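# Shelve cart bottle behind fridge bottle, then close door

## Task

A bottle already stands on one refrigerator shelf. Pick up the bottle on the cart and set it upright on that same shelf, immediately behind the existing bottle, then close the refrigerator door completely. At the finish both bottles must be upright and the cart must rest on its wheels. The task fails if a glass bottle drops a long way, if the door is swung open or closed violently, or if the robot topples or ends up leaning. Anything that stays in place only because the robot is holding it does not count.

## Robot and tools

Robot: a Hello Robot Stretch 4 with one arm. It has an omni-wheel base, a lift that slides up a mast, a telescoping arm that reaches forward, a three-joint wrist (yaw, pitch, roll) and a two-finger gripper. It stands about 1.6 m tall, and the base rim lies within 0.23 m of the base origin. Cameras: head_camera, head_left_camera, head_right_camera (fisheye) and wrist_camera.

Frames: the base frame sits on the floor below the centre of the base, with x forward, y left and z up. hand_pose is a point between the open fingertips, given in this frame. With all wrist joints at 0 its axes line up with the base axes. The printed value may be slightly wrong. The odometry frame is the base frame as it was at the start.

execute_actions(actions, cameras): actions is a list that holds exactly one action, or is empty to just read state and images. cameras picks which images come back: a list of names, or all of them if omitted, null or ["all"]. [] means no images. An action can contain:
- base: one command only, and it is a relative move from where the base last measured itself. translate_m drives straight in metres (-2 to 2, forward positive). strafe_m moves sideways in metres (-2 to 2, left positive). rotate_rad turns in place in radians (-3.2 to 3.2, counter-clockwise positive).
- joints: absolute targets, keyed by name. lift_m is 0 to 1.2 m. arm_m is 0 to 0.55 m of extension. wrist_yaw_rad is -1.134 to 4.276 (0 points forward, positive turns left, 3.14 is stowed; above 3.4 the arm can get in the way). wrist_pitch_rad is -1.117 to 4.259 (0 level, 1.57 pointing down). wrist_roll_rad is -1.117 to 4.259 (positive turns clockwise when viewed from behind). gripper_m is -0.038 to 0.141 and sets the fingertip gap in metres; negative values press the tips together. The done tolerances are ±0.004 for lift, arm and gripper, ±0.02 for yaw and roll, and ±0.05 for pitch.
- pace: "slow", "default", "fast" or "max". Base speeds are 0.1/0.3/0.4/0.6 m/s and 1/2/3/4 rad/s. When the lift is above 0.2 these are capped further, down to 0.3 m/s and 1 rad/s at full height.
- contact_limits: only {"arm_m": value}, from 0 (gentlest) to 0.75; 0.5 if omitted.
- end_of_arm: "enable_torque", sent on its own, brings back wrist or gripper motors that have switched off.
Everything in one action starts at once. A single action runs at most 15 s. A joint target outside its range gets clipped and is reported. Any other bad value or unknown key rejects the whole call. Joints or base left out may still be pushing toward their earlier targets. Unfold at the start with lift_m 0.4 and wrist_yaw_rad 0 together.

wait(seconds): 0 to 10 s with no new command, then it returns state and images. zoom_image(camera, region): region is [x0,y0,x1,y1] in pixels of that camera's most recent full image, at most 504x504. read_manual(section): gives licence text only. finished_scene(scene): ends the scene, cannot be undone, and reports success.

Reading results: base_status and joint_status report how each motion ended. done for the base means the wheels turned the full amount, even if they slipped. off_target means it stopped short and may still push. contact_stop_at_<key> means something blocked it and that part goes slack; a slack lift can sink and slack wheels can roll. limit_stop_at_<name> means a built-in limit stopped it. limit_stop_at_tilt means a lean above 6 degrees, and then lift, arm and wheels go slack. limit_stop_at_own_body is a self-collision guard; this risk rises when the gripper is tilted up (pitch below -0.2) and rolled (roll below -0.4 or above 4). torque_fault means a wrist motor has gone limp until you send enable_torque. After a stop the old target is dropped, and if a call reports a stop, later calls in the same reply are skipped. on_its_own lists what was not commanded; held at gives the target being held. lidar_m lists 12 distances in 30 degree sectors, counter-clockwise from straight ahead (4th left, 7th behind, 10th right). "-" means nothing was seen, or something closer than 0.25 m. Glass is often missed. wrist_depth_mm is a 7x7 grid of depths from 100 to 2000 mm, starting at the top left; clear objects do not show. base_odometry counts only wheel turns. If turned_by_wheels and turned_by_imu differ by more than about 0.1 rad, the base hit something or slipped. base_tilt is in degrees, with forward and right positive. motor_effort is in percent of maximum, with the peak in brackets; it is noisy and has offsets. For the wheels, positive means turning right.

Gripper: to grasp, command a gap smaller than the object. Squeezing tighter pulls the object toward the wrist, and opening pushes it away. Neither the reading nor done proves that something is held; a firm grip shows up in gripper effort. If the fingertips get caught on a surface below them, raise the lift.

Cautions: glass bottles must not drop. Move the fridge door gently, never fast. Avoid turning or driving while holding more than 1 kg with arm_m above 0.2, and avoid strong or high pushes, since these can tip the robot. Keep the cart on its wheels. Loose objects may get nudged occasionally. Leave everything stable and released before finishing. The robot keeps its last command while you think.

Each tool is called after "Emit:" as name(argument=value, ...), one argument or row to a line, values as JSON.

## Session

Emit:
execute_actions(
  actions=[],
)

Scene clock: 0.00 s.
base_odometry: x=+0.000 y=+0.000 heading=+0.000 (m, m, rad; odometry frame)
turned_by_wheels: +0.000 (rad since the last result)
turned_by_imu: +0.000 (rad since the last result)
base_tilt: forward=+0.2 right=+0.0 (deg)
lidar_m: 1.27 1.30 1.11 0.98 1.28 1.94 1.84 2.46 0.90 0.82 0.83 1.08
base_status: not commanded
joint_positions: lift_m=+0.157 arm_m=-0.002 wrist_yaw_rad=+3.213 wrist_pitch_rad=-0.014 wrist_roll_rad=-0.018 gripper_m=+0.057
joint_status: not commanded
motor_effort: lift_m=+20 arm_m=+0 wrist_yaw_rad=+1 wrist_pitch_rad=-5 wrist_roll_rad=+1 gripper_m=-2 wheel_0=+0 wheel_1=-1 wheel_2=+0 (%)
hand_pose: x=-0.1255 y=+0.0665 z=+0.3387 quat_wxyz=(-0.036, +0.007, -0.009, +0.999) (m; base frame)
wrist_depth_mm: - - 134 - 1983 - - / - 108 134 - 1983 - - / - 115 135 - - - - / 138 136 248 - - - - / 220 - - - - - - / 219 1138 200 1160 200 1182 1160 / 218 778 854 - 809 798 820
pictures: head_camera, head_left_camera, head_right_camera, wrist_camera
camera_calibration (this result's frames):
wrist_camera: T_world_to_cam=[[-0.0564018, 0.997623, 0.039595, -0.0965846], [0.00289117, 0.0398211, -0.999203, 0.386983], [-0.998404, -0.0562423, -0.00513027, 0.111753], [0, 0, 0, 1]] pos_world=[0.105008, 0.0872301, 0.391072]
Images, in order (width x height): head_camera 420x560, head_left_camera 420x672, head_right_camera 420x672, wrist_camera 616x392.

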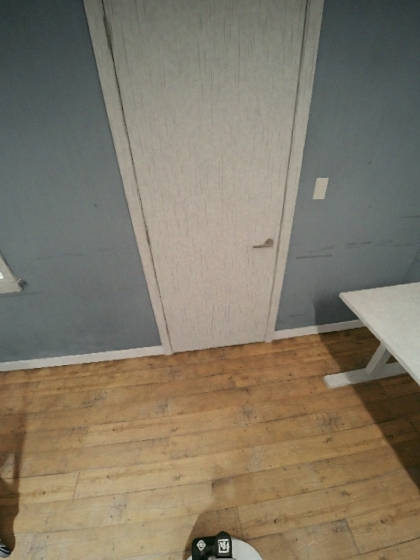

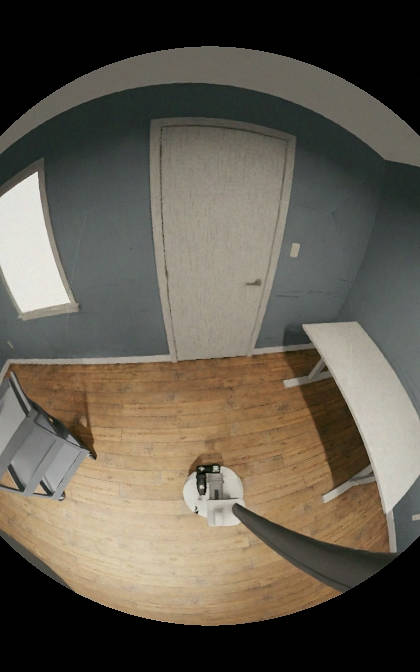

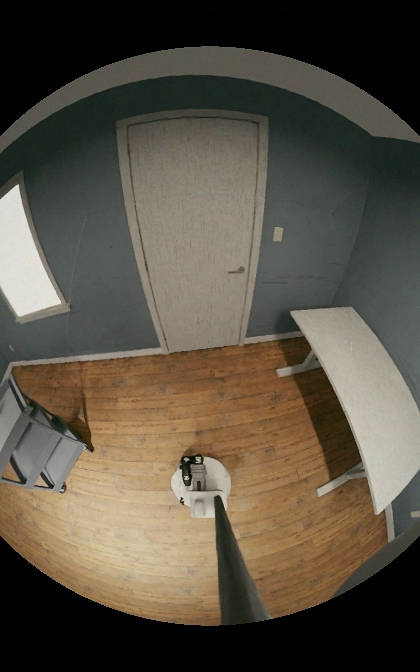

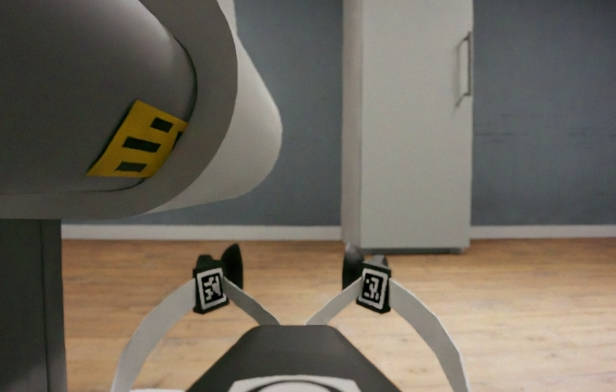

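Emit:
execute_actions(
  actions=[
    {"base":{"rotate_rad":1.35},"joints":{"lift_m":1.0,"wrist_yaw_rad":0,"wrist_pitch_rad":0.45,"gripper_m":0.13}},
  ],
)

Scene clock: 8.57 s.
base_odometry: x=+0.000 y=+0.000 heading=+1.350 (m, m, rad; odometry frame)
turned_by_wheels: +1.350 (rad since the last result)
turned_by_imu: +1.337 (rad since the last result)
base_tilt: forward=+0.2 right=+0.0 (deg)
lidar_m: 0.98 1.08 2.92 1.87 2.42 1.99 0.84 0.83 0.96 1.29 1.27 1.48
base_status: done
joint_positions: lift_m=+1.000 arm_m=-0.002 wrist_yaw_rad=+0.000 wrist_pitch_rad=+0.452 wrist_roll_rad=-0.018 gripper_m=+0.130
joint_status: all done
motor_effort: lift_m=+23(21) arm_m=+0(0) wrist_yaw_rad=+0(8) wrist_pitch_rad=-5(3) wrist_roll_rad=+1(4) gripper_m=+1(1) wheel_0=-1(8) wheel_1=-1(7) wheel_2=-1(7) (%)
hand_pose: x=+0.4281 y=-0.0873 z=+1.0520 quat_wxyz=(+0.975, -0.009, +0.224, +0.002) (m; base frame)
wrist_depth_mm: - - - - 1983 1397 1118 / - - - - - 1430 1182 / 1060 1138 1138 - - 1537 1205 / - 1397 946 - - 1576 1229 / 1808 1182 1138 1921 1983 1618 1255 / 1576 1281 1098 1537 1537 1537 1308 / 1366 1336 1281 - 1430 1397 1308
pictures: head_camera, head_left_camera, head_right_camera, wrist_camera
camera_calibration (this result's frames):
wrist_camera: T_world_to_cam=[[0.00449994, -0.999097, 0.0422517, -0.143363], [-0.453507, -0.0396962, -0.890368, 1.17821], [0.891241, -0.0151548, -0.453276, 0.325596], [0, 0, 0, 1]] pos_world=[0.244789, -0.0915284, 1.20269]
Images, in order (width x height): head_camera 420x560, head_left_camera 420x672, head_right_camera 420x672, wrist_camera 616x392.

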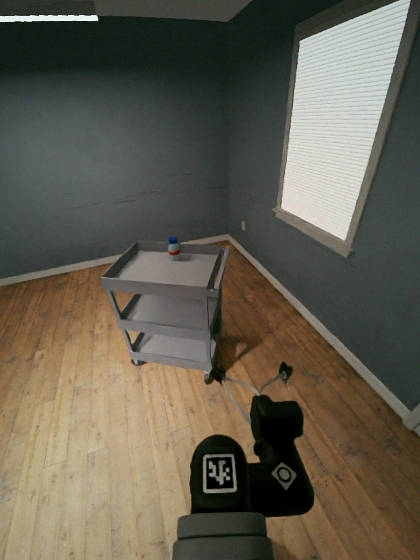

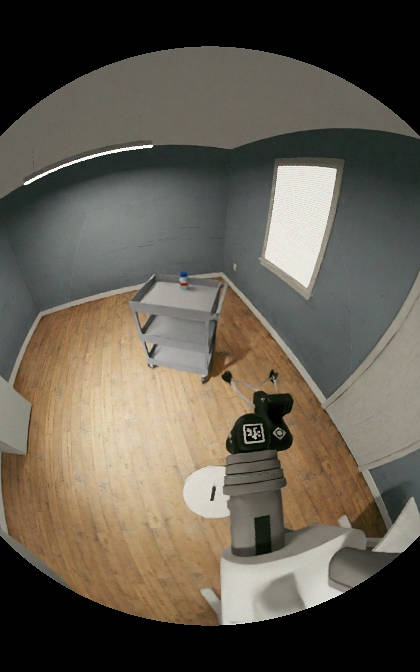

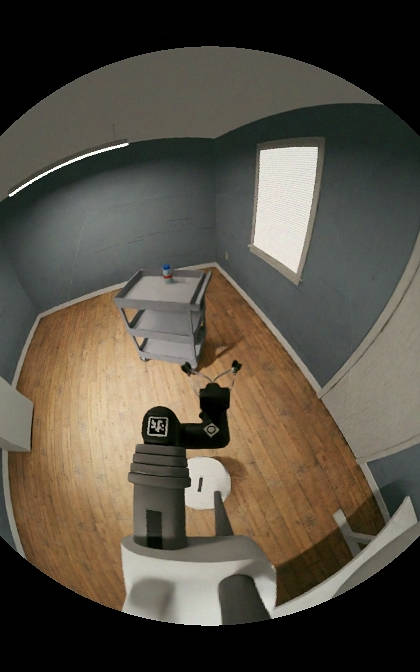

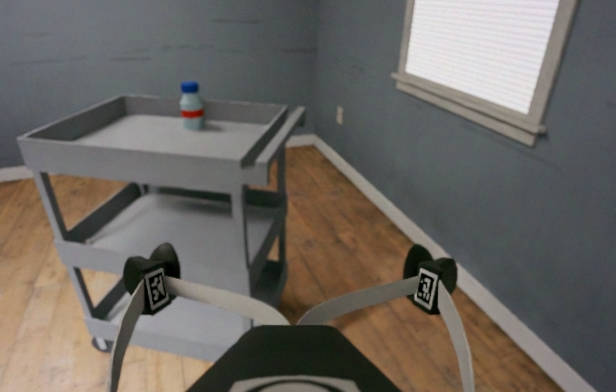

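Emit:
execute_actions(
  actions=[
    {"base":{"rotate_rad":1.5}},
  ],
)

Scene clock: 13.77 s.
base_odometry: x=+0.000 y=+0.000 heading=+2.849 (m, m, rad; odometry frame)
turned_by_wheels: +1.500 (rad since the last result)
turned_by_imu: +1.486 (rad since the last result)
base_tilt: forward=+0.2 right=+0.0 (deg)
lidar_m: 1.83 2.41 2.10 0.87 0.82 0.94 1.32 1.28 1.40 1.00 1.05 3.06
base_status: done
joint_positions: lift_m=+1.000 arm_m=-0.002 wrist_yaw_rad=+0.000 wrist_pitch_rad=+0.452 wrist_roll_rad=-0.018 gripper_m=+0.130
joint_status: not commanded
motor_effort: lift_m=+21(23) arm_m=+0(1) wrist_yaw_rad=+0(0) wrist_pitch_rad=-5(6) wrist_roll_rad=-1(1) gripper_m=+1(1) wheel_0=-1(8) wheel_1=-1(6) wheel_2=-1(7) (%)
hand_pose: x=+0.4281 y=-0.0874 z=+1.0522 quat_wxyz=(+0.975, -0.009, +0.224, +0.002) (m; base frame)
wrist_depth_mm: 1756 1983 1576 1661 - - - / 1921 - 1708 1808 - - - / - - 1863 1921 - - - / - - - - - - - / 1921 1921 1983 - - - - / 1576 1499 1499 1618 1537 1661 1661 / 1366 1366 1430 - 1464 1397 1430
pictures: head_camera, head_left_camera, head_right_camera, wrist_camera
camera_calibration (this result's frames):
wrist_camera: T_world_to_cam=[[0.00429474, -0.999098, 0.0422517, -0.143336], [-0.453507, -0.0396032, -0.890372, 1.17838], [0.891242, -0.0153375, -0.453268, 0.325666], [0, 0, 0, 1]] pos_world=[0.244774, -0.0915441, 1.20287]
Images, in order (width x height): head_camera 420x560, head_left_camera 420x672, head_right_camera 420x672, wrist_camera 616x392.

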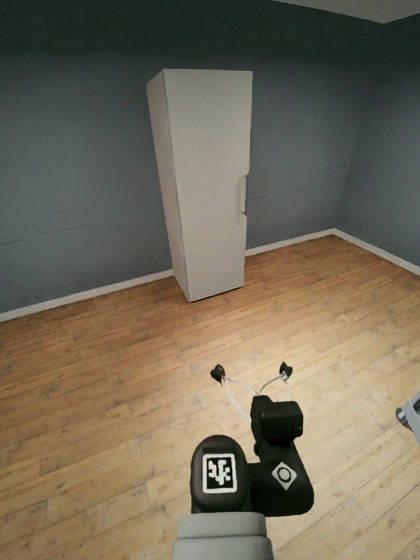

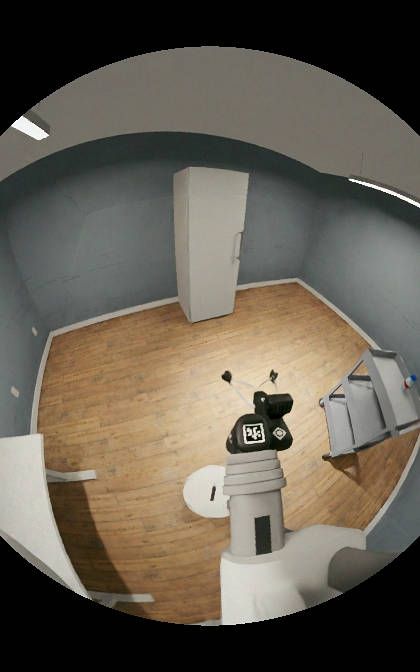

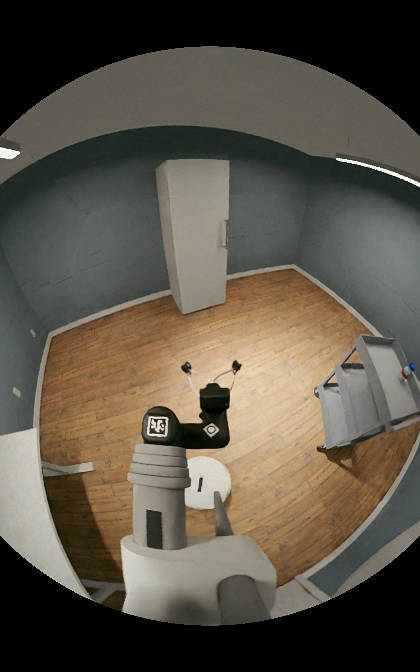

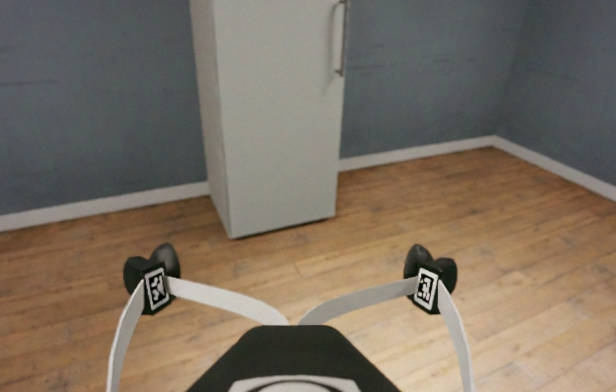

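Emit:
execute_actions(
  actions=[
    {"base":{"rotate_rad":0.27},"joints":{"wrist_pitch_rad":0,"gripper_m":0.09,"lift_m":0.87}},
  ],
  cameras=[],
)

Emit:
execute_actions(
  actions=[
    {"base":{"translate_m":1.2}},
  ],
  cameras=[],
)

Emit:
execute_actions(
  actions=[
    {"base":{"strafe_m":-0.71}},
  ],
  cameras=["head_camera","wrist_camera"],
)

Scene clock: 34.40 s.
base_odometry: x=+0.000 y=+0.000 heading=+3.120 (m, m, rad; odometry frame)
turned_by_wheels: +0.270 (rad since the last result)
turned_by_imu: +0.267 (rad since the last result)
base_tilt: forward=+0.2 right=+0.0 (deg)
lidar_m: 1.86 2.44 0.91 0.81 0.85 1.09 1.30 1.32 1.30 0.98 1.24 1.93
base_status: done
joint_positions: lift_m=+0.870 arm_m=-0.002 wrist_yaw_rad=+0.000 wrist_pitch_rad=+0.002 wrist_roll_rad=-0.018 gripper_m=+0.090
joint_status: all done
motor_effort: lift_m=+18(23) arm_m=+0(0) wrist_yaw_rad=+0(0) wrist_pitch_rad=-6(10) wrist_roll_rad=+1(0) gripper_m=-1(3) wheel_0=+0(3) wheel_1=+0(5) wheel_2=+1(6) (%)
hand_pose: x=+0.4570 y=-0.0874 z=+1.0478 quat_wxyz=(+1.000, -0.009, +0.001, +0.000) (m; base frame)
wrist_depth_mm: - - - - 1708 - - / - - - - 1708 - - / - - - - 1661 - - / - - - - 1756 - - / - - - - 1756 - - / - - - - 1708 - - / - - - - 1808 - -
pictures: none
No camera images: the call's "cameras" was empty. Leave "cameras" out to get every camera's image.

Scene clock: 39.90 s.
base_odometry: x=-1.200 y=+0.026 heading=+3.120 (m, m, rad; odometry frame)
turned_by_wheels: +0.000 (rad since the last result)
turned_by_imu: -0.005 (rad since the last result)
base_tilt: forward=+0.2 right=+0.0 (deg)
lidar_m: 0.95 1.20 1.54 1.77 1.19 1.28 2.48 1.57 1.48 2.95 0.98 0.70
base_status: done
joint_positions: lift_m=+0.870 arm_m=-0.002 wrist_yaw_rad=+0.000 wrist_pitch_rad=+0.002 wrist_roll_rad=-0.018 gripper_m=+0.090
joint_status: not commanded
motor_effort: lift_m=+19(19) arm_m=+0(0) wrist_yaw_rad=+0(1) wrist_pitch_rad=-6(6) wrist_roll_rad=+1(1) gripper_m=-1(1) wheel_0=+0(2) wheel_1=+0(4) wheel_2=+2(9) (%)
hand_pose: x=+0.4570 y=-0.0874 z=+1.0477 quat_wxyz=(+1.000, -0.009, +0.001, +0.000) (m; base frame)
wrist_depth_mm: 917 960 991 1025 603 430 442 / 931 960 1008 1025 597 433 449 / 931 960 1008 1042 603 433 452 / 946 991 1025 1060 603 442 455 / 946 991 1025 1042 517 445 462 / 960 976 1025 1060 480 445 466 / 960 991 1025 - 549 449 469
pictures: none
No camera images: the call's "cameras" was empty. Leave "cameras" out to get every camera's image.

Scene clock: 43.60 s.
base_odometry: x=-1.184 y=+0.736 heading=+3.120 (m, m, rad; odometry frame)
turned_by_wheels: +0.000 (rad since the last result)
turned_by_imu: -0.005 (rad since the last result)
base_tilt: forward=+0.3 right=-0.1 (deg)
lidar_m: 0.66 0.69 1.66 2.47 1.84 2.22 1.34 0.97 2.44 2.21 2.16 1.43
base_status: done
joint_positions: lift_m=+0.870 arm_m=-0.002 wrist_yaw_rad=+0.000 wrist_pitch_rad=+0.002 wrist_roll_rad=-0.018 gripper_m=+0.090
joint_status: not commanded
motor_effort: lift_m=+19(19) arm_m=+0(0) wrist_yaw_rad=+0(1) wrist_pitch_rad=-6(6) wrist_roll_rad=+2(1) gripper_m=-1(1) wheel_0=-2(7) wheel_1=+1(8) wheel_2=+1(2) (%)
hand_pose: x=+0.4570 y=-0.0874 z=+1.0477 quat_wxyz=(+1.000, -0.009, +0.001, +0.000) (m; base frame)
wrist_depth_mm: 430 445 462 480 1160 1229 1281 / 430 449 466 484 1182 1255 1281 / 439 455 469 488 1205 1255 1281 / 439 455 473 492 1205 1255 1281 / 445 459 480 496 1205 1255 1336 / 445 459 477 496 1205 1281 1336 / 452 462 480 - 1229 1281 1336
pictures: head_camera, wrist_camera
camera_calibration (this result's frames):
wrist_camera: T_world_to_cam=[[-0.0145769, -0.9991, 0.0398306, -0.132131], [-0.0214277, -0.0395135, -0.998989, 1.10381], [0.999664, -0.0154156, -0.0208324, -0.204806], [0, 0, 0, 1]] pos_world=[0.226463, -0.0915536, 1.10369]
Images, in order (width x height): head_camera 420x560, wrist_camera 616x392.

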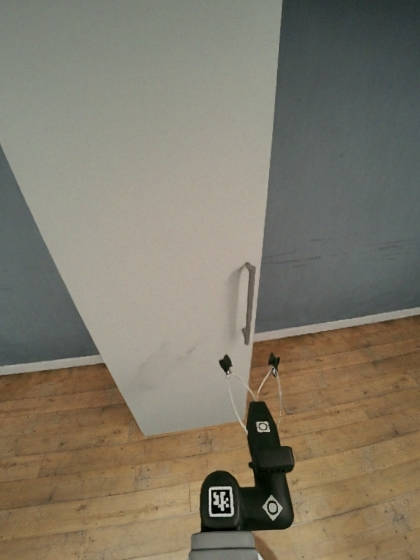

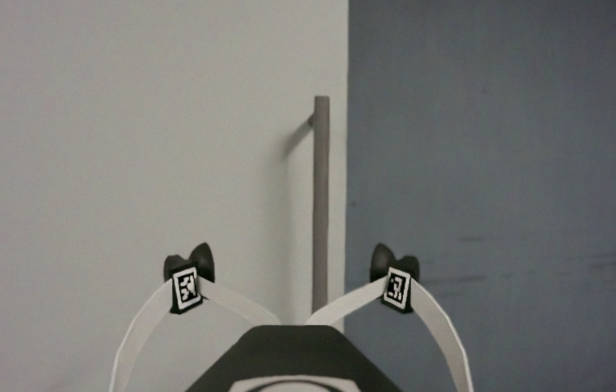

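Emit:
execute_actions(
  actions=[
    {"base":{"rotate_rad":0.15}},
  ],
  cameras=[],
)

Emit:
execute_actions(
  actions=[
    {"base":{"strafe_m":-0.125},"pace":"slow"},
  ],
  cameras=["head_camera","wrist_camera"],
)

Scene clock: 52.73 s.
base_odometry: x=-1.184 y=+0.736 heading=-3.013 (m, m, rad; odometry frame)
turned_by_wheels: +0.150 (rad since the last result)
turned_by_imu: +0.148 (rad since the last result)
base_tilt: forward=+0.2 right=+0.0 (deg)
lidar_m: 0.66 0.70 1.91 2.13 1.79 2.48 1.10 0.98 2.33 2.22 1.80 0.67
base_status: done
joint_positions: lift_m=+0.870 arm_m=-0.002 wrist_yaw_rad=+0.000 wrist_pitch_rad=+0.002 wrist_roll_rad=-0.018 gripper_m=+0.090
joint_status: not commanded
motor_effort: lift_m=+19(19) arm_m=+0(0) wrist_yaw_rad=+0(0) wrist_pitch_rad=-6(6) wrist_roll_rad=-3(2) gripper_m=-1(1) wheel_0=-1(5) wheel_1=+0(5) wheel_2=+1(5) (%)
hand_pose: x=+0.4570 y=-0.0874 z=+1.0477 quat_wxyz=(+1.000, -0.009, +0.001, +0.000) (m; base frame)
wrist_depth_mm: 455 459 459 459 462 1098 1118 / 459 459 462 462 466 1098 1098 / 459 462 466 466 469 1118 1118 / 466 469 469 473 473 1118 1138 / 469 473 473 477 477 1138 1138 / 473 477 480 480 418 1160 1160 / 477 480 480 - 480 1160 1160
pictures: none
No camera images: the call's "cameras" was empty. Leave "cameras" out to get every camera's image.

Scene clock: 55.13 s.
base_odometry: x=-1.200 y=+0.860 heading=-3.014 (m, m, rad; odometry frame)
turned_by_wheels: +0.000 (rad since the last result)
turned_by_imu: -0.001 (rad since the last result)
base_tilt: forward=+0.2 right=-0.1 (deg)
lidar_m: 0.61 0.67 1.89 2.15 1.91 2.51 0.95 0.91 2.20 2.10 1.81 1.37
base_status: done
joint_positions: lift_m=+0.870 arm_m=-0.002 wrist_yaw_rad=+0.000 wrist_pitch_rad=+0.002 wrist_roll_rad=-0.018 gripper_m=+0.090
joint_status: not commanded
motor_effort: lift_m=+19(19) arm_m=+0(0) wrist_yaw_rad=+1(0) wrist_pitch_rad=-6(6) wrist_roll_rad=+0(0) gripper_m=+0(2) wheel_0=+0(5) wheel_1=-2(5) wheel_2=+0(1) (%)
hand_pose: x=+0.4570 y=-0.0874 z=+1.0477 quat_wxyz=(+1.000, -0.009, +0.001, +0.000) (m; base frame)
wrist_depth_mm: 452 452 452 459 1098 1098 1118 / 452 455 459 459 1098 1118 1118 / 459 459 462 469 1118 1118 1118 / 462 466 466 469 1118 1118 1118 / 466 469 473 477 1138 1138 1138 / 473 469 477 473 1138 1138 1160 / 477 477 477 - 1160 1160 1160
pictures: head_camera, wrist_camera
camera_calibration (this result's frames):
wrist_camera: T_world_to_cam=[[-0.0145768, -0.9991, 0.0398303, -0.13213], [-0.0214277, -0.0395132, -0.998989, 1.10381], [0.999664, -0.0154155, -0.0208324, -0.204806], [0, 0, 0, 1]] pos_world=[0.226463, -0.0915536, 1.10369]
Images, in order (width x height): head_camera 420x560, wrist_camera 616x392.

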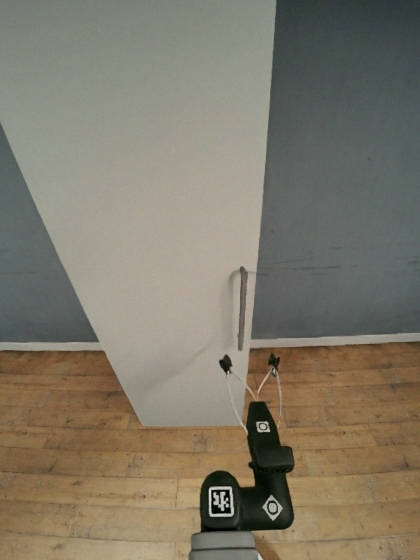

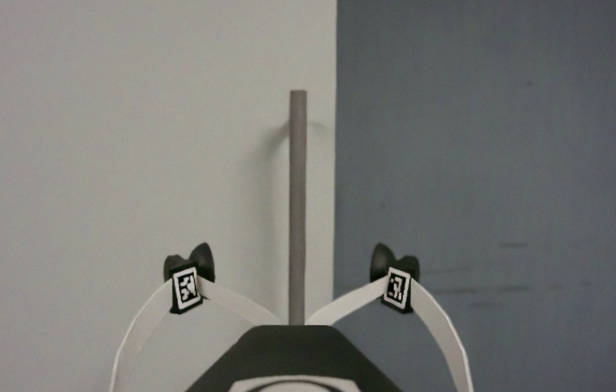

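Emit:
execute_actions(
  actions=[
    {"joints":{"arm_m":0.19},"pace":"slow"},
  ],
  cameras=["wrist_camera"],
)

Emit:
execute_actions(
  actions=[
    {"joints":{"gripper_m":-0.02}},
  ],
  cameras=["wrist_camera"],
)

Emit:
execute_actions(
  actions=[
    {"base":{"translate_m":-0.08},"pace":"slow"},
  ],
  cameras=["wrist_camera","head_camera"],
)

Scene clock: 66.60 s.
base_odometry: x=-1.200 y=+0.860 heading=-3.014 (m, m, rad; odometry frame)
turned_by_wheels: +0.000 (rad since the last result)
turned_by_imu: -0.001 (rad since the last result)
base_tilt: forward=+0.2 right=-0.1 (deg)
lidar_m: 0.63 0.69 1.89 2.16 1.93 2.50 0.97 0.92 2.18 2.11 1.85 1.34
base_status: not commanded
joint_positions: lift_m=+0.870 arm_m=+0.188 wrist_yaw_rad=+0.000 wrist_pitch_rad=+0.002 wrist_roll_rad=-0.018 gripper_m=+0.090
joint_status: all done
motor_effort: lift_m=+19(19) arm_m=+9(9) wrist_yaw_rad=+1(1) wrist_pitch_rad=-5(6) wrist_roll_rad=-1(0) gripper_m=+0(2) wheel_0=+0(0) wheel_1=-2(2) wheel_2=+0(0) (%)
hand_pose: x=+0.6478 y=-0.0874 z=+1.0477 quat_wxyz=(+1.000, -0.009, +0.001, +0.000) (m; base frame)
wrist_depth_mm: 264 266 267 268 904 904 904 / 267 268 268 270 917 917 917 / 268 271 271 272 917 931 917 / 272 273 274 274 917 931 931 / 274 274 276 277 917 931 931 / 277 277 278 216 281 946 946 / 279 279 281 - 946 960 960
pictures: wrist_camera
camera_calibration (this result's frames):
wrist_camera: T_world_to_cam=[[-0.0145802, -0.9991, 0.0398296, -0.129347], [-0.0213789, -0.0395132, -0.99899, 1.10788], [0.999665, -0.015417, -0.0207835, -0.395594], [0, 0, 0, 1]] pos_world=[0.417261, -0.0915537, 1.1037]
Images, in order (width x height): wrist_camera 616x392.

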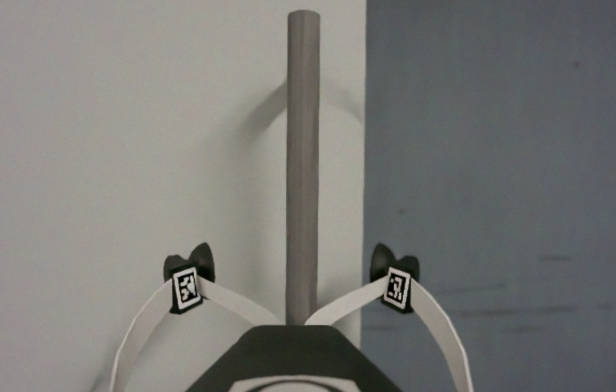

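Scene clock: 68.43 s.
base_odometry: x=-1.200 y=+0.860 heading=-3.014 (m, m, rad; odometry frame)
turned_by_wheels: +0.000 (rad since the last result)
turned_by_imu: -0.001 (rad since the last result)
base_tilt: forward=+0.2 right=+0.0 (deg)
lidar_m: 0.63 0.69 1.91 2.17 1.93 2.49 0.95 0.93 2.18 2.10 1.84 1.34
base_status: not commanded
joint_positions: lift_m=+0.870 arm_m=+0.189 wrist_yaw_rad=-0.001 wrist_pitch_rad=+0.002 wrist_roll_rad=-0.018 gripper_m=-0.019
joint_status: all done
motor_effort: lift_m=+19(19) arm_m=+6(9) wrist_yaw_rad=+2(10) wrist_pitch_rad=-6(6) wrist_roll_rad=-1(0) gripper_m=-18(19) wheel_0=-4(4) wheel_1=-2(3) wheel_2=+1(1) (%)
hand_pose: x=+0.6484 y=-0.0876 z=+1.0477 quat_wxyz=(+1.000, -0.009, +0.001, +0.000) (m; base frame)
wrist_depth_mm: 263 265 265 266 904 904 917 / 266 266 268 268 904 904 917 / 267 268 271 271 917 917 917 / 268 271 272 273 917 931 931 / 272 273 276 215 917 946 946 / 276 276 188 213 185 946 946 / 277 278 278 - 946 960 960
pictures: wrist_camera
camera_calibration (this result's frames):
wrist_camera: T_world_to_cam=[[-0.0152836, -0.99909, 0.0398304, -0.129086], [-0.0214903, -0.0394976, -0.998989, 1.10794], [0.999652, -0.0161241, -0.0208671, -0.39613], [0, 0, 0, 1]] pos_world=[0.417829, -0.0915947, 1.10369]
Images, in order (width x height): wrist_camera 616x392.

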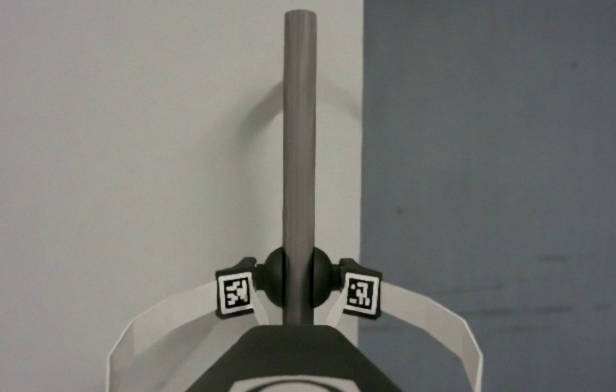

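Scene clock: 70.50 s.
base_odometry: x=-1.121 y=+0.870 heading=-3.014 (m, m, rad; odometry frame)
turned_by_wheels: +0.000 (rad since the last result)
turned_by_imu: +0.000 (rad since the last result)
base_tilt: forward=+0.2 right=+0.0 (deg)
lidar_m: 0.70 0.77 2.02 1.90 1.93 2.42 0.90 0.84 2.16 2.10 1.93 1.42
base_status: done
joint_positions: lift_m=+0.870 arm_m=+0.189 wrist_yaw_rad=+0.000 wrist_pitch_rad=+0.002 wrist_roll_rad=-0.018 gripper_m=-0.020
joint_status: not commanded
motor_effort: lift_m=+19(19) arm_m=+5(6) wrist_yaw_rad=+2(12) wrist_pitch_rad=-5(6) wrist_roll_rad=+0(1) gripper_m=-11(20) wheel_0=-2(7) wheel_1=-3(6) wheel_2=+2(7) (%)
hand_pose: x=+0.6485 y=-0.0876 z=+1.0477 quat_wxyz=(+1.000, -0.009, +0.001, +0.000) (m; base frame)
wrist_depth_mm: 342 345 343 347 976 976 991 / 343 345 347 349 991 976 1008 / 347 349 353 351 1008 991 1008 / 351 353 355 355 991 1008 1025 / 355 357 357 296 1025 1008 1025 / 357 357 187 202 185 1025 1025 / 359 359 364 - 1025 1042 1042
pictures: head_camera, wrist_camera
camera_calibration (this result's frames):
wrist_camera: T_world_to_cam=[[-0.015168, -0.999091, 0.0398279, -0.129123], [-0.021277, -0.0395009, -0.998993, 1.10787], [0.999659, -0.0160001, -0.0206585, -0.396434], [0, 0, 0, 1]] pos_world=[0.417912, -0.0915875, 1.1037]
Images, in order (width x height): head_camera 420x560, wrist_camera 616x392.

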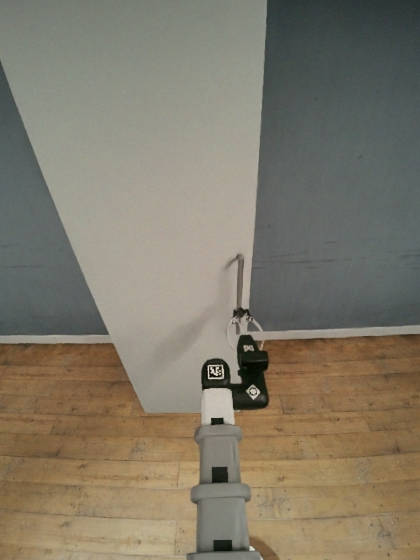

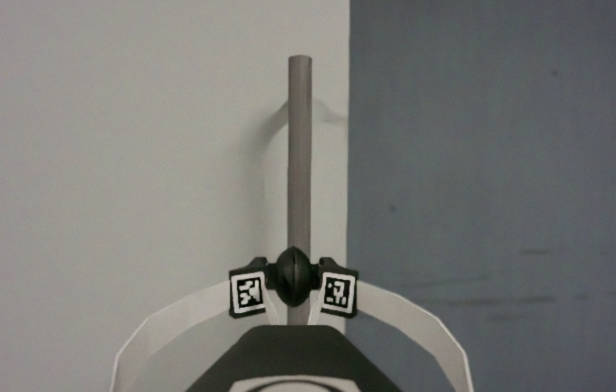

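Emit:
execute_actions(
  actions=[
    {"joints":{"gripper_m":0.07}},
  ],
  cameras=[],
)

Emit:
execute_actions(
  actions=[
    {"joints":{"arm_m":0.30},"pace":"slow","contact_limits":{"arm_m":0.15}},
  ],
  cameras=["wrist_camera"],
)

Emit:
execute_actions(
  actions=[
    {"joints":{"gripper_m":-0.038}},
  ],
  cameras=["wrist_camera"],
)

Emit:
execute_actions(
  actions=[
    {"base":{"translate_m":-0.06},"pace":"slow"},
  ],
  cameras=["wrist_camera","head_camera"],
)

Scene clock: 81.03 s.
base_odometry: x=-1.121 y=+0.870 heading=-3.014 (m, m, rad; odometry frame)
turned_by_wheels: +0.000 (rad since the last result)
turned_by_imu: -0.001 (rad since the last result)
base_tilt: forward=+0.2 right=-0.1 (deg)
lidar_m: 0.70 0.80 2.05 1.92 1.91 2.44 0.90 0.86 2.16 2.10 1.92 1.43
base_status: not commanded
joint_positions: lift_m=+0.870 arm_m=+0.189 wrist_yaw_rad=+0.000 wrist_pitch_rad=+0.002 wrist_roll_rad=-0.018 gripper_m=+0.070
joint_status: all done
motor_effort: lift_m=+19(19) arm_m=+5(5) wrist_yaw_rad=+2(2) wrist_pitch_rad=-5(5) wrist_roll_rad=+1(1) gripper_m=-1(11) wheel_0=-2(1) wheel_1=-3(2) wheel_2=+2(2) (%)
hand_pose: x=+0.6485 y=-0.0876 z=+1.0477 quat_wxyz=(+1.000, -0.009, +0.001, +0.000) (m; base frame)
wrist_depth_mm: 342 343 345 345 976 991 991 / 343 347 347 347 991 1008 991 / 347 349 349 351 1008 991 991 / 351 353 355 355 1008 1008 991 / 355 353 355 359 1008 1008 1008 / 357 359 359 300 203 1025 1025 / 362 362 362 - 1025 1025 1042
pictures: none
No camera images: the call's "cameras" was empty. Leave "cameras" out to get every camera's image.

Scene clock: 83.43 s.
base_odometry: x=-1.121 y=+0.870 heading=-3.014 (m, m, rad; odometry frame)
turned_by_wheels: +0.000 (rad since the last result)
turned_by_imu: -0.001 (rad since the last result)
base_tilt: forward=+0.1 right=+0.0 (deg)
lidar_m: 0.71 0.76 2.02 1.92 1.90 2.43 0.91 0.85 2.20 2.10 1.94 1.45
base_status: not commanded
joint_positions: lift_m=+0.870 arm_m=+0.298 wrist_yaw_rad=-0.004 wrist_pitch_rad=+0.002 wrist_roll_rad=-0.018 gripper_m=+0.070
joint_status: all done
motor_effort: lift_m=+19(19) arm_m=+12(12) wrist_yaw_rad=+12(13) wrist_pitch_rad=-5(6) wrist_roll_rad=+1(0) gripper_m=-2(2) wheel_0=-1(2) wheel_1=-2(2) wheel_2=-1(2) (%)
contact_limits: arm_m 0.15
hand_pose: x=+0.7569 y=-0.0886 z=+1.0477 quat_wxyz=(+1.000, -0.009, +0.001, -0.002) (m; base frame)
wrist_depth_mm: 236 238 238 239 866 878 878 / 238 239 241 241 878 891 891 / 240 242 243 244 891 891 891 / 242 244 246 246 891 891 904 / 244 246 247 248 904 904 917 / 247 247 249 186 206 917 917 / 249 250 252 - 917 917 931
pictures: wrist_camera
camera_calibration (this result's frames):
wrist_camera: T_world_to_cam=[[-0.0187346, -0.999031, 0.0398277, -0.125802], [-0.0214178, -0.0394245, -0.998993, 1.11025], [0.999595, -0.0195687, -0.0206584, -0.505092], [0, 0, 0, 1]] pos_world=[0.526309, -0.0917935, 1.1037]
Images, in order (width x height): wrist_camera 616x392.

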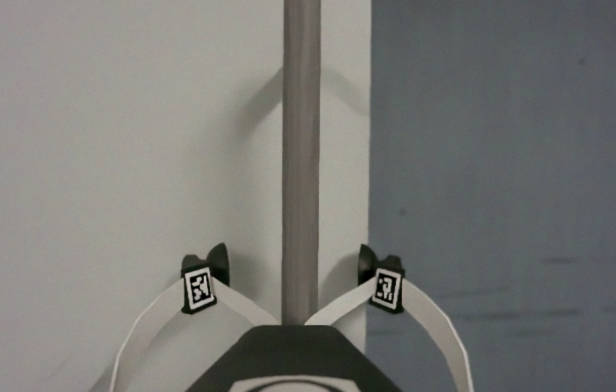

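Scene clock: 85.20 s.
base_odometry: x=-1.121 y=+0.871 heading=-3.014 (m, m, rad; odometry frame)
turned_by_wheels: +0.000 (rad since the last result)
turned_by_imu: +0.000 (rad since the last result)
base_tilt: forward=+0.2 right=-0.1 (deg)
lidar_m: 0.69 0.82 2.03 1.92 1.91 2.40 0.89 0.86 2.18 2.08 1.89 1.43
base_status: not commanded
joint_positions: lift_m=+0.870 arm_m=+0.299 wrist_yaw_rad=+0.003 wrist_pitch_rad=+0.002 wrist_roll_rad=-0.018 gripper_m=-0.037
joint_status: all done
motor_effort: lift_m=+19(19) arm_m=+4(12) wrist_yaw_rad=-7(22) wrist_pitch_rad=-6(6) wrist_roll_rad=-2(1) gripper_m=-20(20) wheel_0=-4(4) wheel_1=-3(2) wheel_2=+5(5) (%)
hand_pose: x=+0.7590 y=-0.0866 z=+1.0477 quat_wxyz=(+1.000, -0.009, +0.001, +0.001) (m; base frame)
wrist_depth_mm: 235 235 236 236 866 866 878 / 236 237 237 238 866 878 878 / 238 238 239 240 878 891 891 / 240 241 242 242 878 891 904 / 242 243 243 205 904 904 904 / 244 245 183 185 182 917 917 / 247 246 248 - 917 917 917
pictures: wrist_camera
camera_calibration (this result's frames):
wrist_camera: T_world_to_cam=[[-0.0117376, -0.999138, 0.0398303, -0.129067], [-0.0213307, -0.0395737, -0.998989, 1.11023], [0.999704, -0.0125754, -0.0208478, -0.506461], [0, 0, 0, 1]] pos_world=[0.528478, -0.0913886, 1.10369]
Images, in order (width x height): wrist_camera 616x392.

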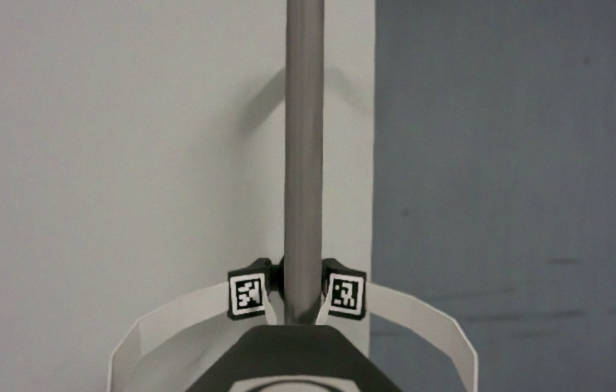

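Scene clock: 87.10 s.
base_odometry: x=-1.062 y=+0.878 heading=-3.014 (m, m, rad; odometry frame)
turned_by_wheels: +0.000 (rad since the last result)
turned_by_imu: -0.038 (rad since the last result)
base_tilt: forward=+0.2 right=+0.0 (deg)
lidar_m: 0.69 0.81 2.04 1.94 1.85 2.37 0.93 0.80 2.22 2.14 2.07 1.51
base_status: done
joint_positions: lift_m=+0.870 arm_m=+0.300 wrist_yaw_rad=+0.001 wrist_pitch_rad=+0.002 wrist_roll_rad=-0.018 gripper_m=-0.038
joint_status: not commanded
motor_effort: lift_m=+20(21) arm_m=+1(7) wrist_yaw_rad=-1(99) wrist_pitch_rad=-6(25) wrist_roll_rad=-1(0) gripper_m=-17(28) wheel_0=+0(16) wheel_1=+1(8) wheel_2=+0(35) (%)
hand_pose: x=+0.7594 y=-0.0872 z=+1.0476 quat_wxyz=(+1.000, -0.009, +0.001, +0.000) (m; base frame)
wrist_depth_mm: 242 240 237 234 931 946 946 / 244 241 238 235 931 946 960 / 247 245 241 237 946 976 976 / 249 246 244 239 946 976 976 / 250 249 246 194 976 976 1008 / 253 250 183 183 182 991 1008 / 256 253 250 - 976 1008 1025
pictures: head_camera, wrist_camera
camera_calibration (this result's frames):
wrist_camera: T_world_to_cam=[[-0.0139414, -0.999116, 0.0396548, -0.127835], [-0.0214253, -0.039351, -0.998996, 1.11021], [0.999673, -0.014777, -0.0208577, -0.507039], [0, 0, 0, 1]] pos_world=[0.528878, -0.0915265, 1.10359]
Images, in order (width x height): head_camera 420x560, wrist_camera 616x392.

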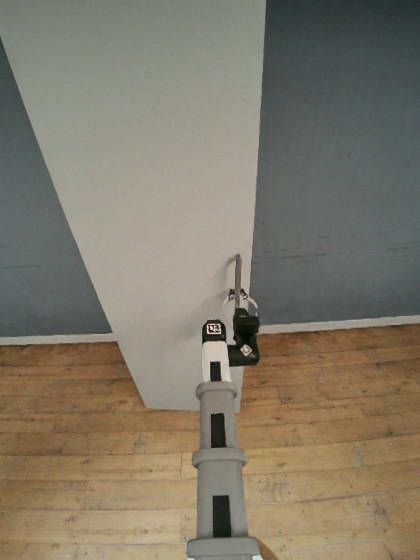

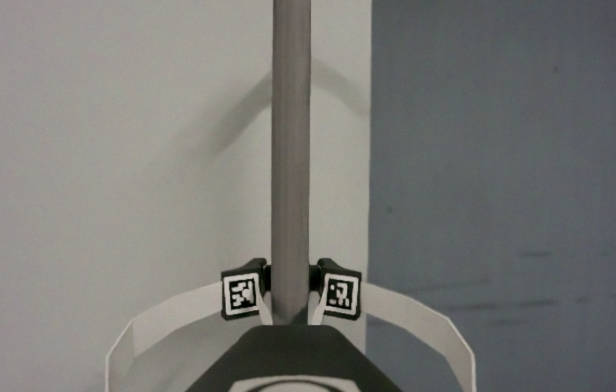

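Emit:
execute_actions(
  actions=[
    {"base":{"strafe_m":0.045},"joints":{"arm_m":0.14},"pace":"slow"},
  ],
  cameras=["head_camera"],
)

Emit:
execute_actions(
  actions=[
    {"base":{"strafe_m":0.10},"joints":{"arm_m":0.0},"pace":"slow"},
  ],
  cameras=["wrist_camera","head_camera"],
)

Scene clock: 95.80 s.
base_odometry: x=-1.056 y=+0.834 heading=-3.013 (m, m, rad; odometry frame)
turned_by_wheels: +0.001 (rad since the last result)
turned_by_imu: +0.000 (rad since the last result)
base_tilt: forward=+0.2 right=+0.0 (deg)
lidar_m: 0.53 0.76 2.02 1.96 1.83 2.35 1.02 0.83 2.30 2.18 2.07 1.49
base_status: done
joint_positions: lift_m=+0.870 arm_m=+0.142 wrist_yaw_rad=+0.013 wrist_pitch_rad=+0.002 wrist_roll_rad=-0.018 gripper_m=-0.038
joint_status: all done
on_its_own: wrist_yaw_rad is at rest, and its effort (-35) is outside its rest range (-13 to +13)
motor_effort: lift_m=+20(20) arm_m=-11(10) wrist_yaw_rad=-35(36) wrist_pitch_rad=-6(6) wrist_roll_rad=+1(1) gripper_m=-17(16) wheel_0=+6(11) wheel_1=+2(3) wheel_2=+6(7) (%)
hand_pose: x=+0.6024 y=-0.0838 z=+1.0476 quat_wxyz=(+1.000, -0.009, +0.001, +0.006) (m; base frame)
wrist_depth_mm: 319 283 253 223 270 1078 1098 / 322 286 256 226 273 1098 1098 / 324 287 258 229 1098 1118 1118 / 327 290 259 230 1098 1118 1118 / 332 294 262 224 1138 1138 1138 / 336 291 179 183 179 1138 1138 / 342 290 277 - 1138 1160 1160
pictures: head_camera
Images, in order (width x height): head_camera 420x560.

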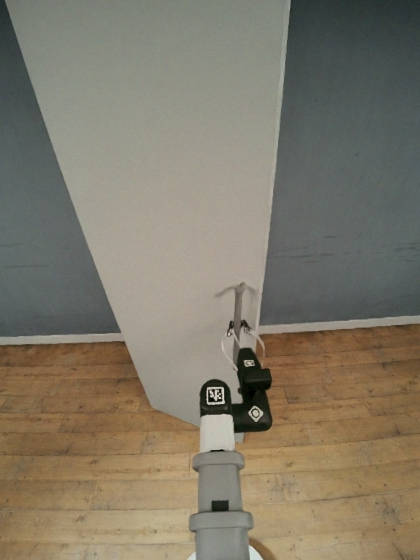

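Scene clock: 98.50 s.
base_odometry: x=-1.044 y=+0.734 heading=-3.010 (m, m, rad; odometry frame)
turned_by_wheels: +0.002 (rad since the last result)
turned_by_imu: +0.003 (rad since the last result)
base_tilt: forward=+0.2 right=-0.1 (deg)
lidar_m: 0.41 0.72 2.02 1.94 1.75 2.35 1.16 0.89 2.38 2.27 2.08 0.44
base_status: done
joint_positions: lift_m=+0.870 arm_m=+0.003 wrist_yaw_rad=+0.031 wrist_pitch_rad=+0.003 wrist_roll_rad=-0.018 gripper_m=-0.037
joint_status: all done
on_its_own: wrist_yaw_rad is at rest, and its effort (-89) is outside its rest range (-13 to +13)
motor_effort: lift_m=+20(20) arm_m=-16(17) wrist_yaw_rad=-89(88) wrist_pitch_rad=-8(9) wrist_roll_rad=-1(2) gripper_m=-20(21) wheel_0=+12(11) wheel_1=+1(6) wheel_2=+17(16) (%)
hand_pose: x=+0.4649 y=-0.0784 z=+1.0474 quat_wxyz=(+1.000, -0.009, +0.001, +0.016) (m; base frame)
wrist_depth_mm: 1205 394 291 213 204 1205 1205 / 1205 399 293 226 206 1229 1205 / 1229 402 296 228 208 1229 1229 / 1229 407 298 230 210 1255 1255 / 1229 413 290 220 213 1255 1255 / 1255 377 179 186 204 1255 1255 / 1255 387 332 - 209 1281 1281
pictures: head_camera, wrist_camera
camera_calibration (this result's frames):
wrist_camera: T_world_to_cam=[[0.0164366, -0.999085, 0.0394798, -0.137073], [-0.0210241, -0.0398217, -0.998986, 1.10379], [0.999644, 0.0155899, -0.0216594, -0.209221], [0, 0, 0, 1]] pos_world=[0.234606, -0.0897315, 1.10355]
Images, in order (width x height): head_camera 420x560, wrist_camera 616x392.

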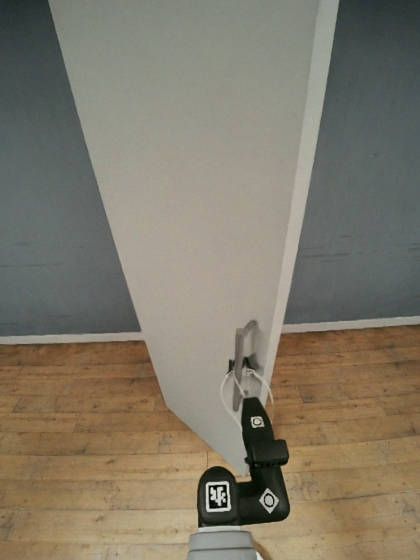

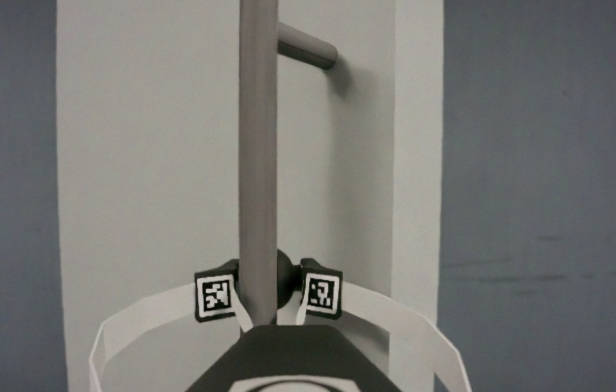

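Emit:
execute_actions(
  actions=[
    {"base":{"strafe_m":0.05},"pace":"slow"},
  ],
  cameras=[],
)

Emit:
execute_actions(
  actions=[
    {"joints":{"gripper_m":0.08}},
  ],
  cameras=["wrist_camera","head_camera"],
)

Scene clock: 104.03 s.
base_odometry: x=-1.037 y=+0.685 heading=-3.010 (m, m, rad; odometry frame)
turned_by_wheels: +0.000 (rad since the last result)
turned_by_imu: -0.001 (rad since the last result)
base_tilt: forward=+0.2 right=-0.1 (deg)
lidar_m: 0.38 0.78 2.02 1.93 1.67 2.27 1.20 0.89 2.43 2.34 2.06 0.41
base_status: done
joint_positions: lift_m=+0.870 arm_m=+0.002 wrist_yaw_rad=+0.001 wrist_pitch_rad=+0.002 wrist_roll_rad=-0.018 gripper_m=-0.038
joint_status: not commanded
motor_effort: lift_m=+20(20) arm_m=-9(16) wrist_yaw_rad=-1(88) wrist_pitch_rad=-6(8) wrist_roll_rad=-1(1) gripper_m=-16(23) wheel_0=-1(10) wheel_1=+1(5) wheel_2=+1(16) (%)
hand_pose: x=+0.4610 y=-0.0873 z=+1.0476 quat_wxyz=(+1.000, -0.009, +0.001, +0.000) (m; base frame)
wrist_depth_mm: 1160 402 297 185 196 1255 1255 / 1182 402 298 220 198 1255 1281 / 1205 407 301 221 200 1281 1281 / 1205 413 304 222 202 1281 1308 / 1205 418 307 176 202 1281 1308 / 1205 424 183 175 182 1308 1308 / 1205 389 338 - 204 1308 1336
pictures: none
No camera images: the call's "cameras" was empty. Leave "cameras" out to get every camera's image.

Scene clock: 105.87 s.
base_odometry: x=-1.037 y=+0.685 heading=-3.010 (m, m, rad; odometry frame)
turned_by_wheels: +0.000 (rad since the last result)
turned_by_imu: +0.000 (rad since the last result)
base_tilt: forward=+0.2 right=+0.0 (deg)
lidar_m: 0.41 0.79 2.07 1.93 1.67 2.28 1.17 0.89 2.42 2.34 2.08 0.40
base_status: not commanded
joint_positions: lift_m=+0.870 arm_m=+0.001 wrist_yaw_rad=+0.000 wrist_pitch_rad=+0.002 wrist_roll_rad=-0.018 gripper_m=+0.080
joint_status: all done
motor_effort: lift_m=+20(20) arm_m=-8(10) wrist_yaw_rad=+0(4) wrist_pitch_rad=-6(5) wrist_roll_rad=-2(0) gripper_m=-2(14) wheel_0=+0(1) wheel_1=+1(2) wheel_2=+1(1) (%)
hand_pose: x=+0.4609 y=-0.0873 z=+1.0476 quat_wxyz=(+1.000, -0.009, +0.001, +0.000) (m; base frame)
wrist_depth_mm: 1160 442 345 286 238 266 1255 / 1182 442 347 289 236 270 1281 / 1205 445 351 291 242 1255 1281 / 1182 452 353 293 243 1281 1281 / 1229 459 338 296 236 1281 1336 / 1229 462 329 289 202 1308 1336 / 1229 436 389 - 248 1336 1336
pictures: head_camera, wrist_camera
camera_calibration (this result's frames):
wrist_camera: T_world_to_cam=[[-0.0143386, -0.999118, 0.0394682, -0.131733], [-0.0214672, -0.0391556, -0.999003, 1.10385], [0.999667, -0.0151715, -0.0208868, -0.208632], [0, 0, 0, 1]] pos_world=[0.23037, -0.09156, 1.10359]
Images, in order (width x height): head_camera 420x560, wrist_camera 616x392.

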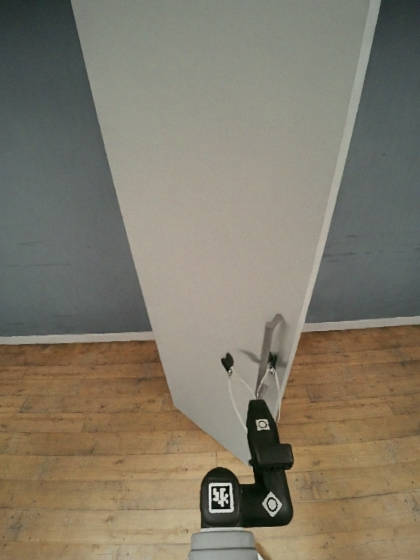

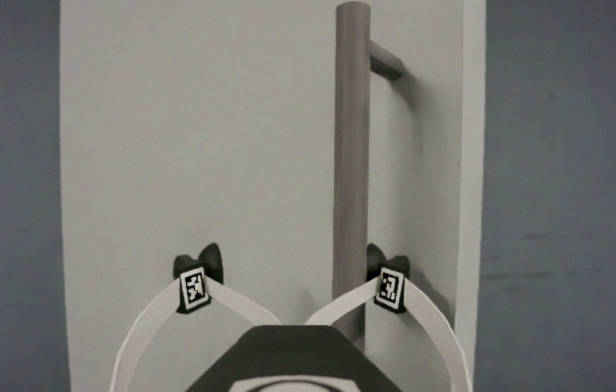

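Emit:
execute_actions(
  actions=[
    {"base":{"strafe_m":-0.035},"pace":"slow"},
  ],
  cameras=["wrist_camera"],
)

Emit:
execute_actions(
  actions=[
    {"base":{"translate_m":-0.2},"pace":"slow"},
  ],
)

Scene clock: 114.60 s.
base_odometry: x=-1.042 y=+0.719 heading=-3.010 (m, m, rad; odometry frame)
turned_by_wheels: +0.000 (rad since the last result)
turned_by_imu: -0.001 (rad since the last result)
base_tilt: forward=+0.1 right=+0.0 (deg)
lidar_m: 0.46 0.77 1.99 1.94 1.70 2.35 1.13 0.91 2.42 2.30 2.08 0.47
base_status: done
joint_positions: lift_m=+0.870 arm_m=+0.001 wrist_yaw_rad=+0.001 wrist_pitch_rad=+0.002 wrist_roll_rad=-0.018 gripper_m=+0.080
joint_status: not commanded
motor_effort: lift_m=+20(20) arm_m=-8(8) wrist_yaw_rad=-1(5) wrist_pitch_rad=-6(6) wrist_roll_rad=-2(1) gripper_m=+0(1) wheel_0=+0(7) wheel_1=-1(5) wheel_2=+0(0) (%)
hand_pose: x=+0.4609 y=-0.0873 z=+1.0476 quat_wxyz=(+1.000, -0.009, +0.001, +0.000) (m; base frame)
wrist_depth_mm: 549 433 355 303 263 1255 1281 / 554 436 357 306 262 1255 1281 / 559 439 362 307 268 1255 1308 / 564 442 364 310 271 1281 1308 / 574 449 349 312 271 1308 1308 / 891 455 343 233 203 1308 1308 / 904 436 397 - 274 1336 1336
pictures: wrist_camera
camera_calibration (this result's frames):
wrist_camera: T_world_to_cam=[[-0.0141649, -0.99912, 0.0394677, -0.131762], [-0.0214401, -0.0391591, -0.999003, 1.10385], [0.99967, -0.014997, -0.0208666, -0.208653], [0, 0, 0, 1]] pos_world=[0.230385, -0.0915499, 1.10359]
Images, in order (width x height): wrist_camera 616x392.

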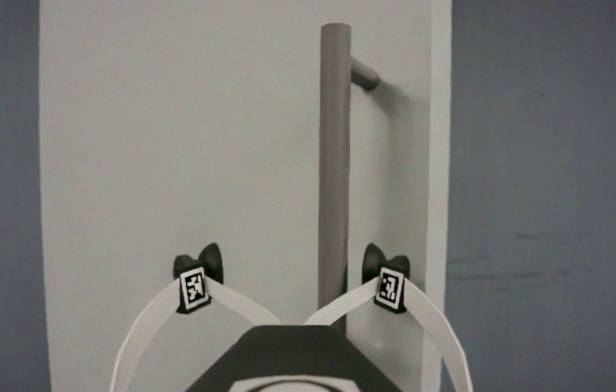

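Scene clock: 117.87 s.
base_odometry: x=-0.843 y=+0.745 heading=-3.010 (m, m, rad; odometry frame)
turned_by_wheels: +0.000 (rad since the last result)
turned_by_imu: +0.000 (rad since the last result)
base_tilt: forward=+0.1 right=+0.0 (deg)
lidar_m: 0.68 1.04 2.30 1.67 1.70 2.15 0.96 0.75 0.83 2.30 2.36 0.71
base_status: done
joint_positions: lift_m=+0.870 arm_m=+0.001 wrist_yaw_rad=+0.000 wrist_pitch_rad=+0.002 wrist_roll_rad=-0.018 gripper_m=+0.080
joint_status: not commanded
motor_effort: lift_m=+20(20) arm_m=-8(9) wrist_yaw_rad=+0(1) wrist_pitch_rad=-6(6) wrist_roll_rad=-1(2) gripper_m=-1(1) wheel_0=+0(4) wheel_1=-1(4) wheel_2=+2(6) (%)
hand_pose: x=+0.4609 y=-0.0873 z=+1.0476 quat_wxyz=(+1.000, -0.009, +0.001, +0.000) (m; base frame)
wrist_depth_mm: 1366 723 603 525 1430 1464 1499 / 1397 732 615 530 1430 1464 1464 / 1397 732 621 535 1464 1499 1499 / 1397 732 621 535 1464 1499 1537 / 1397 741 603 544 512 1499 1537 / 1430 759 591 512 203 1537 1576 / 1430 723 668 - 1499 1537 1537
pictures: head_camera, head_left_camera, head_right_camera, wrist_camera
camera_calibration (this result's frames):
wrist_camera: T_world_to_cam=[[-0.0142568, -0.999119, 0.039468, -0.131747], [-0.0214437, -0.0391574, -0.999003, 1.10385], [0.999668, -0.0150889, -0.0208665, -0.208653], [0, 0, 0, 1]] pos_world=[0.230376, -0.0915552, 1.10359]
Images, in order (width x height): head_camera 420x560, head_left_camera 420x672, head_right_camera 420x672, wrist_camera 616x392.

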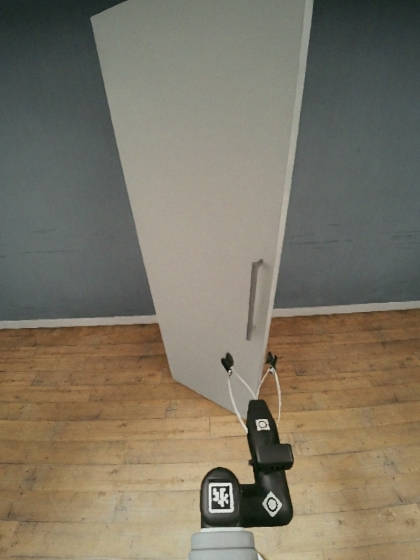

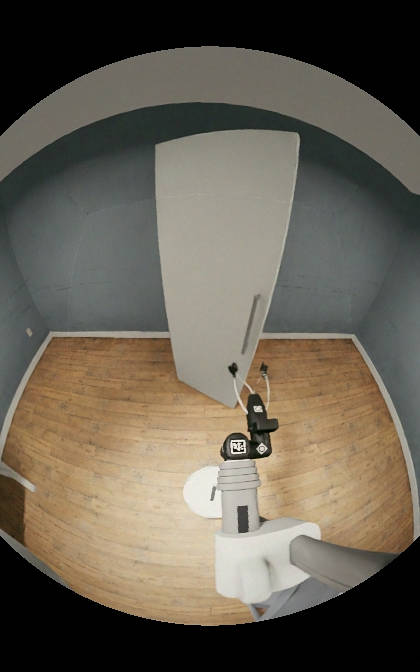

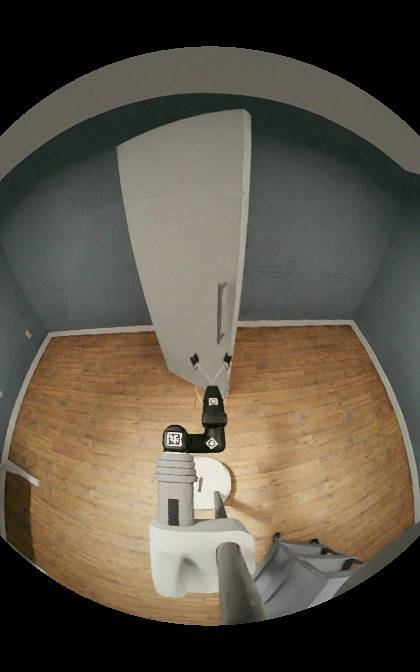

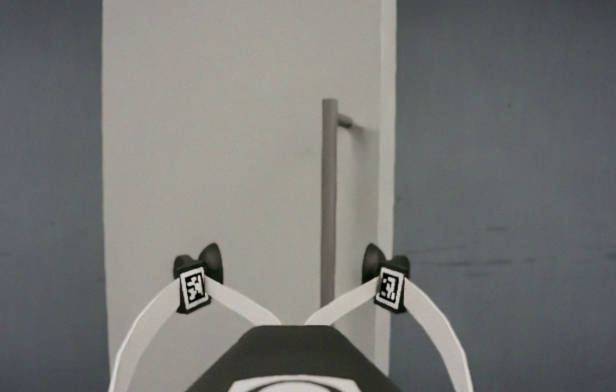

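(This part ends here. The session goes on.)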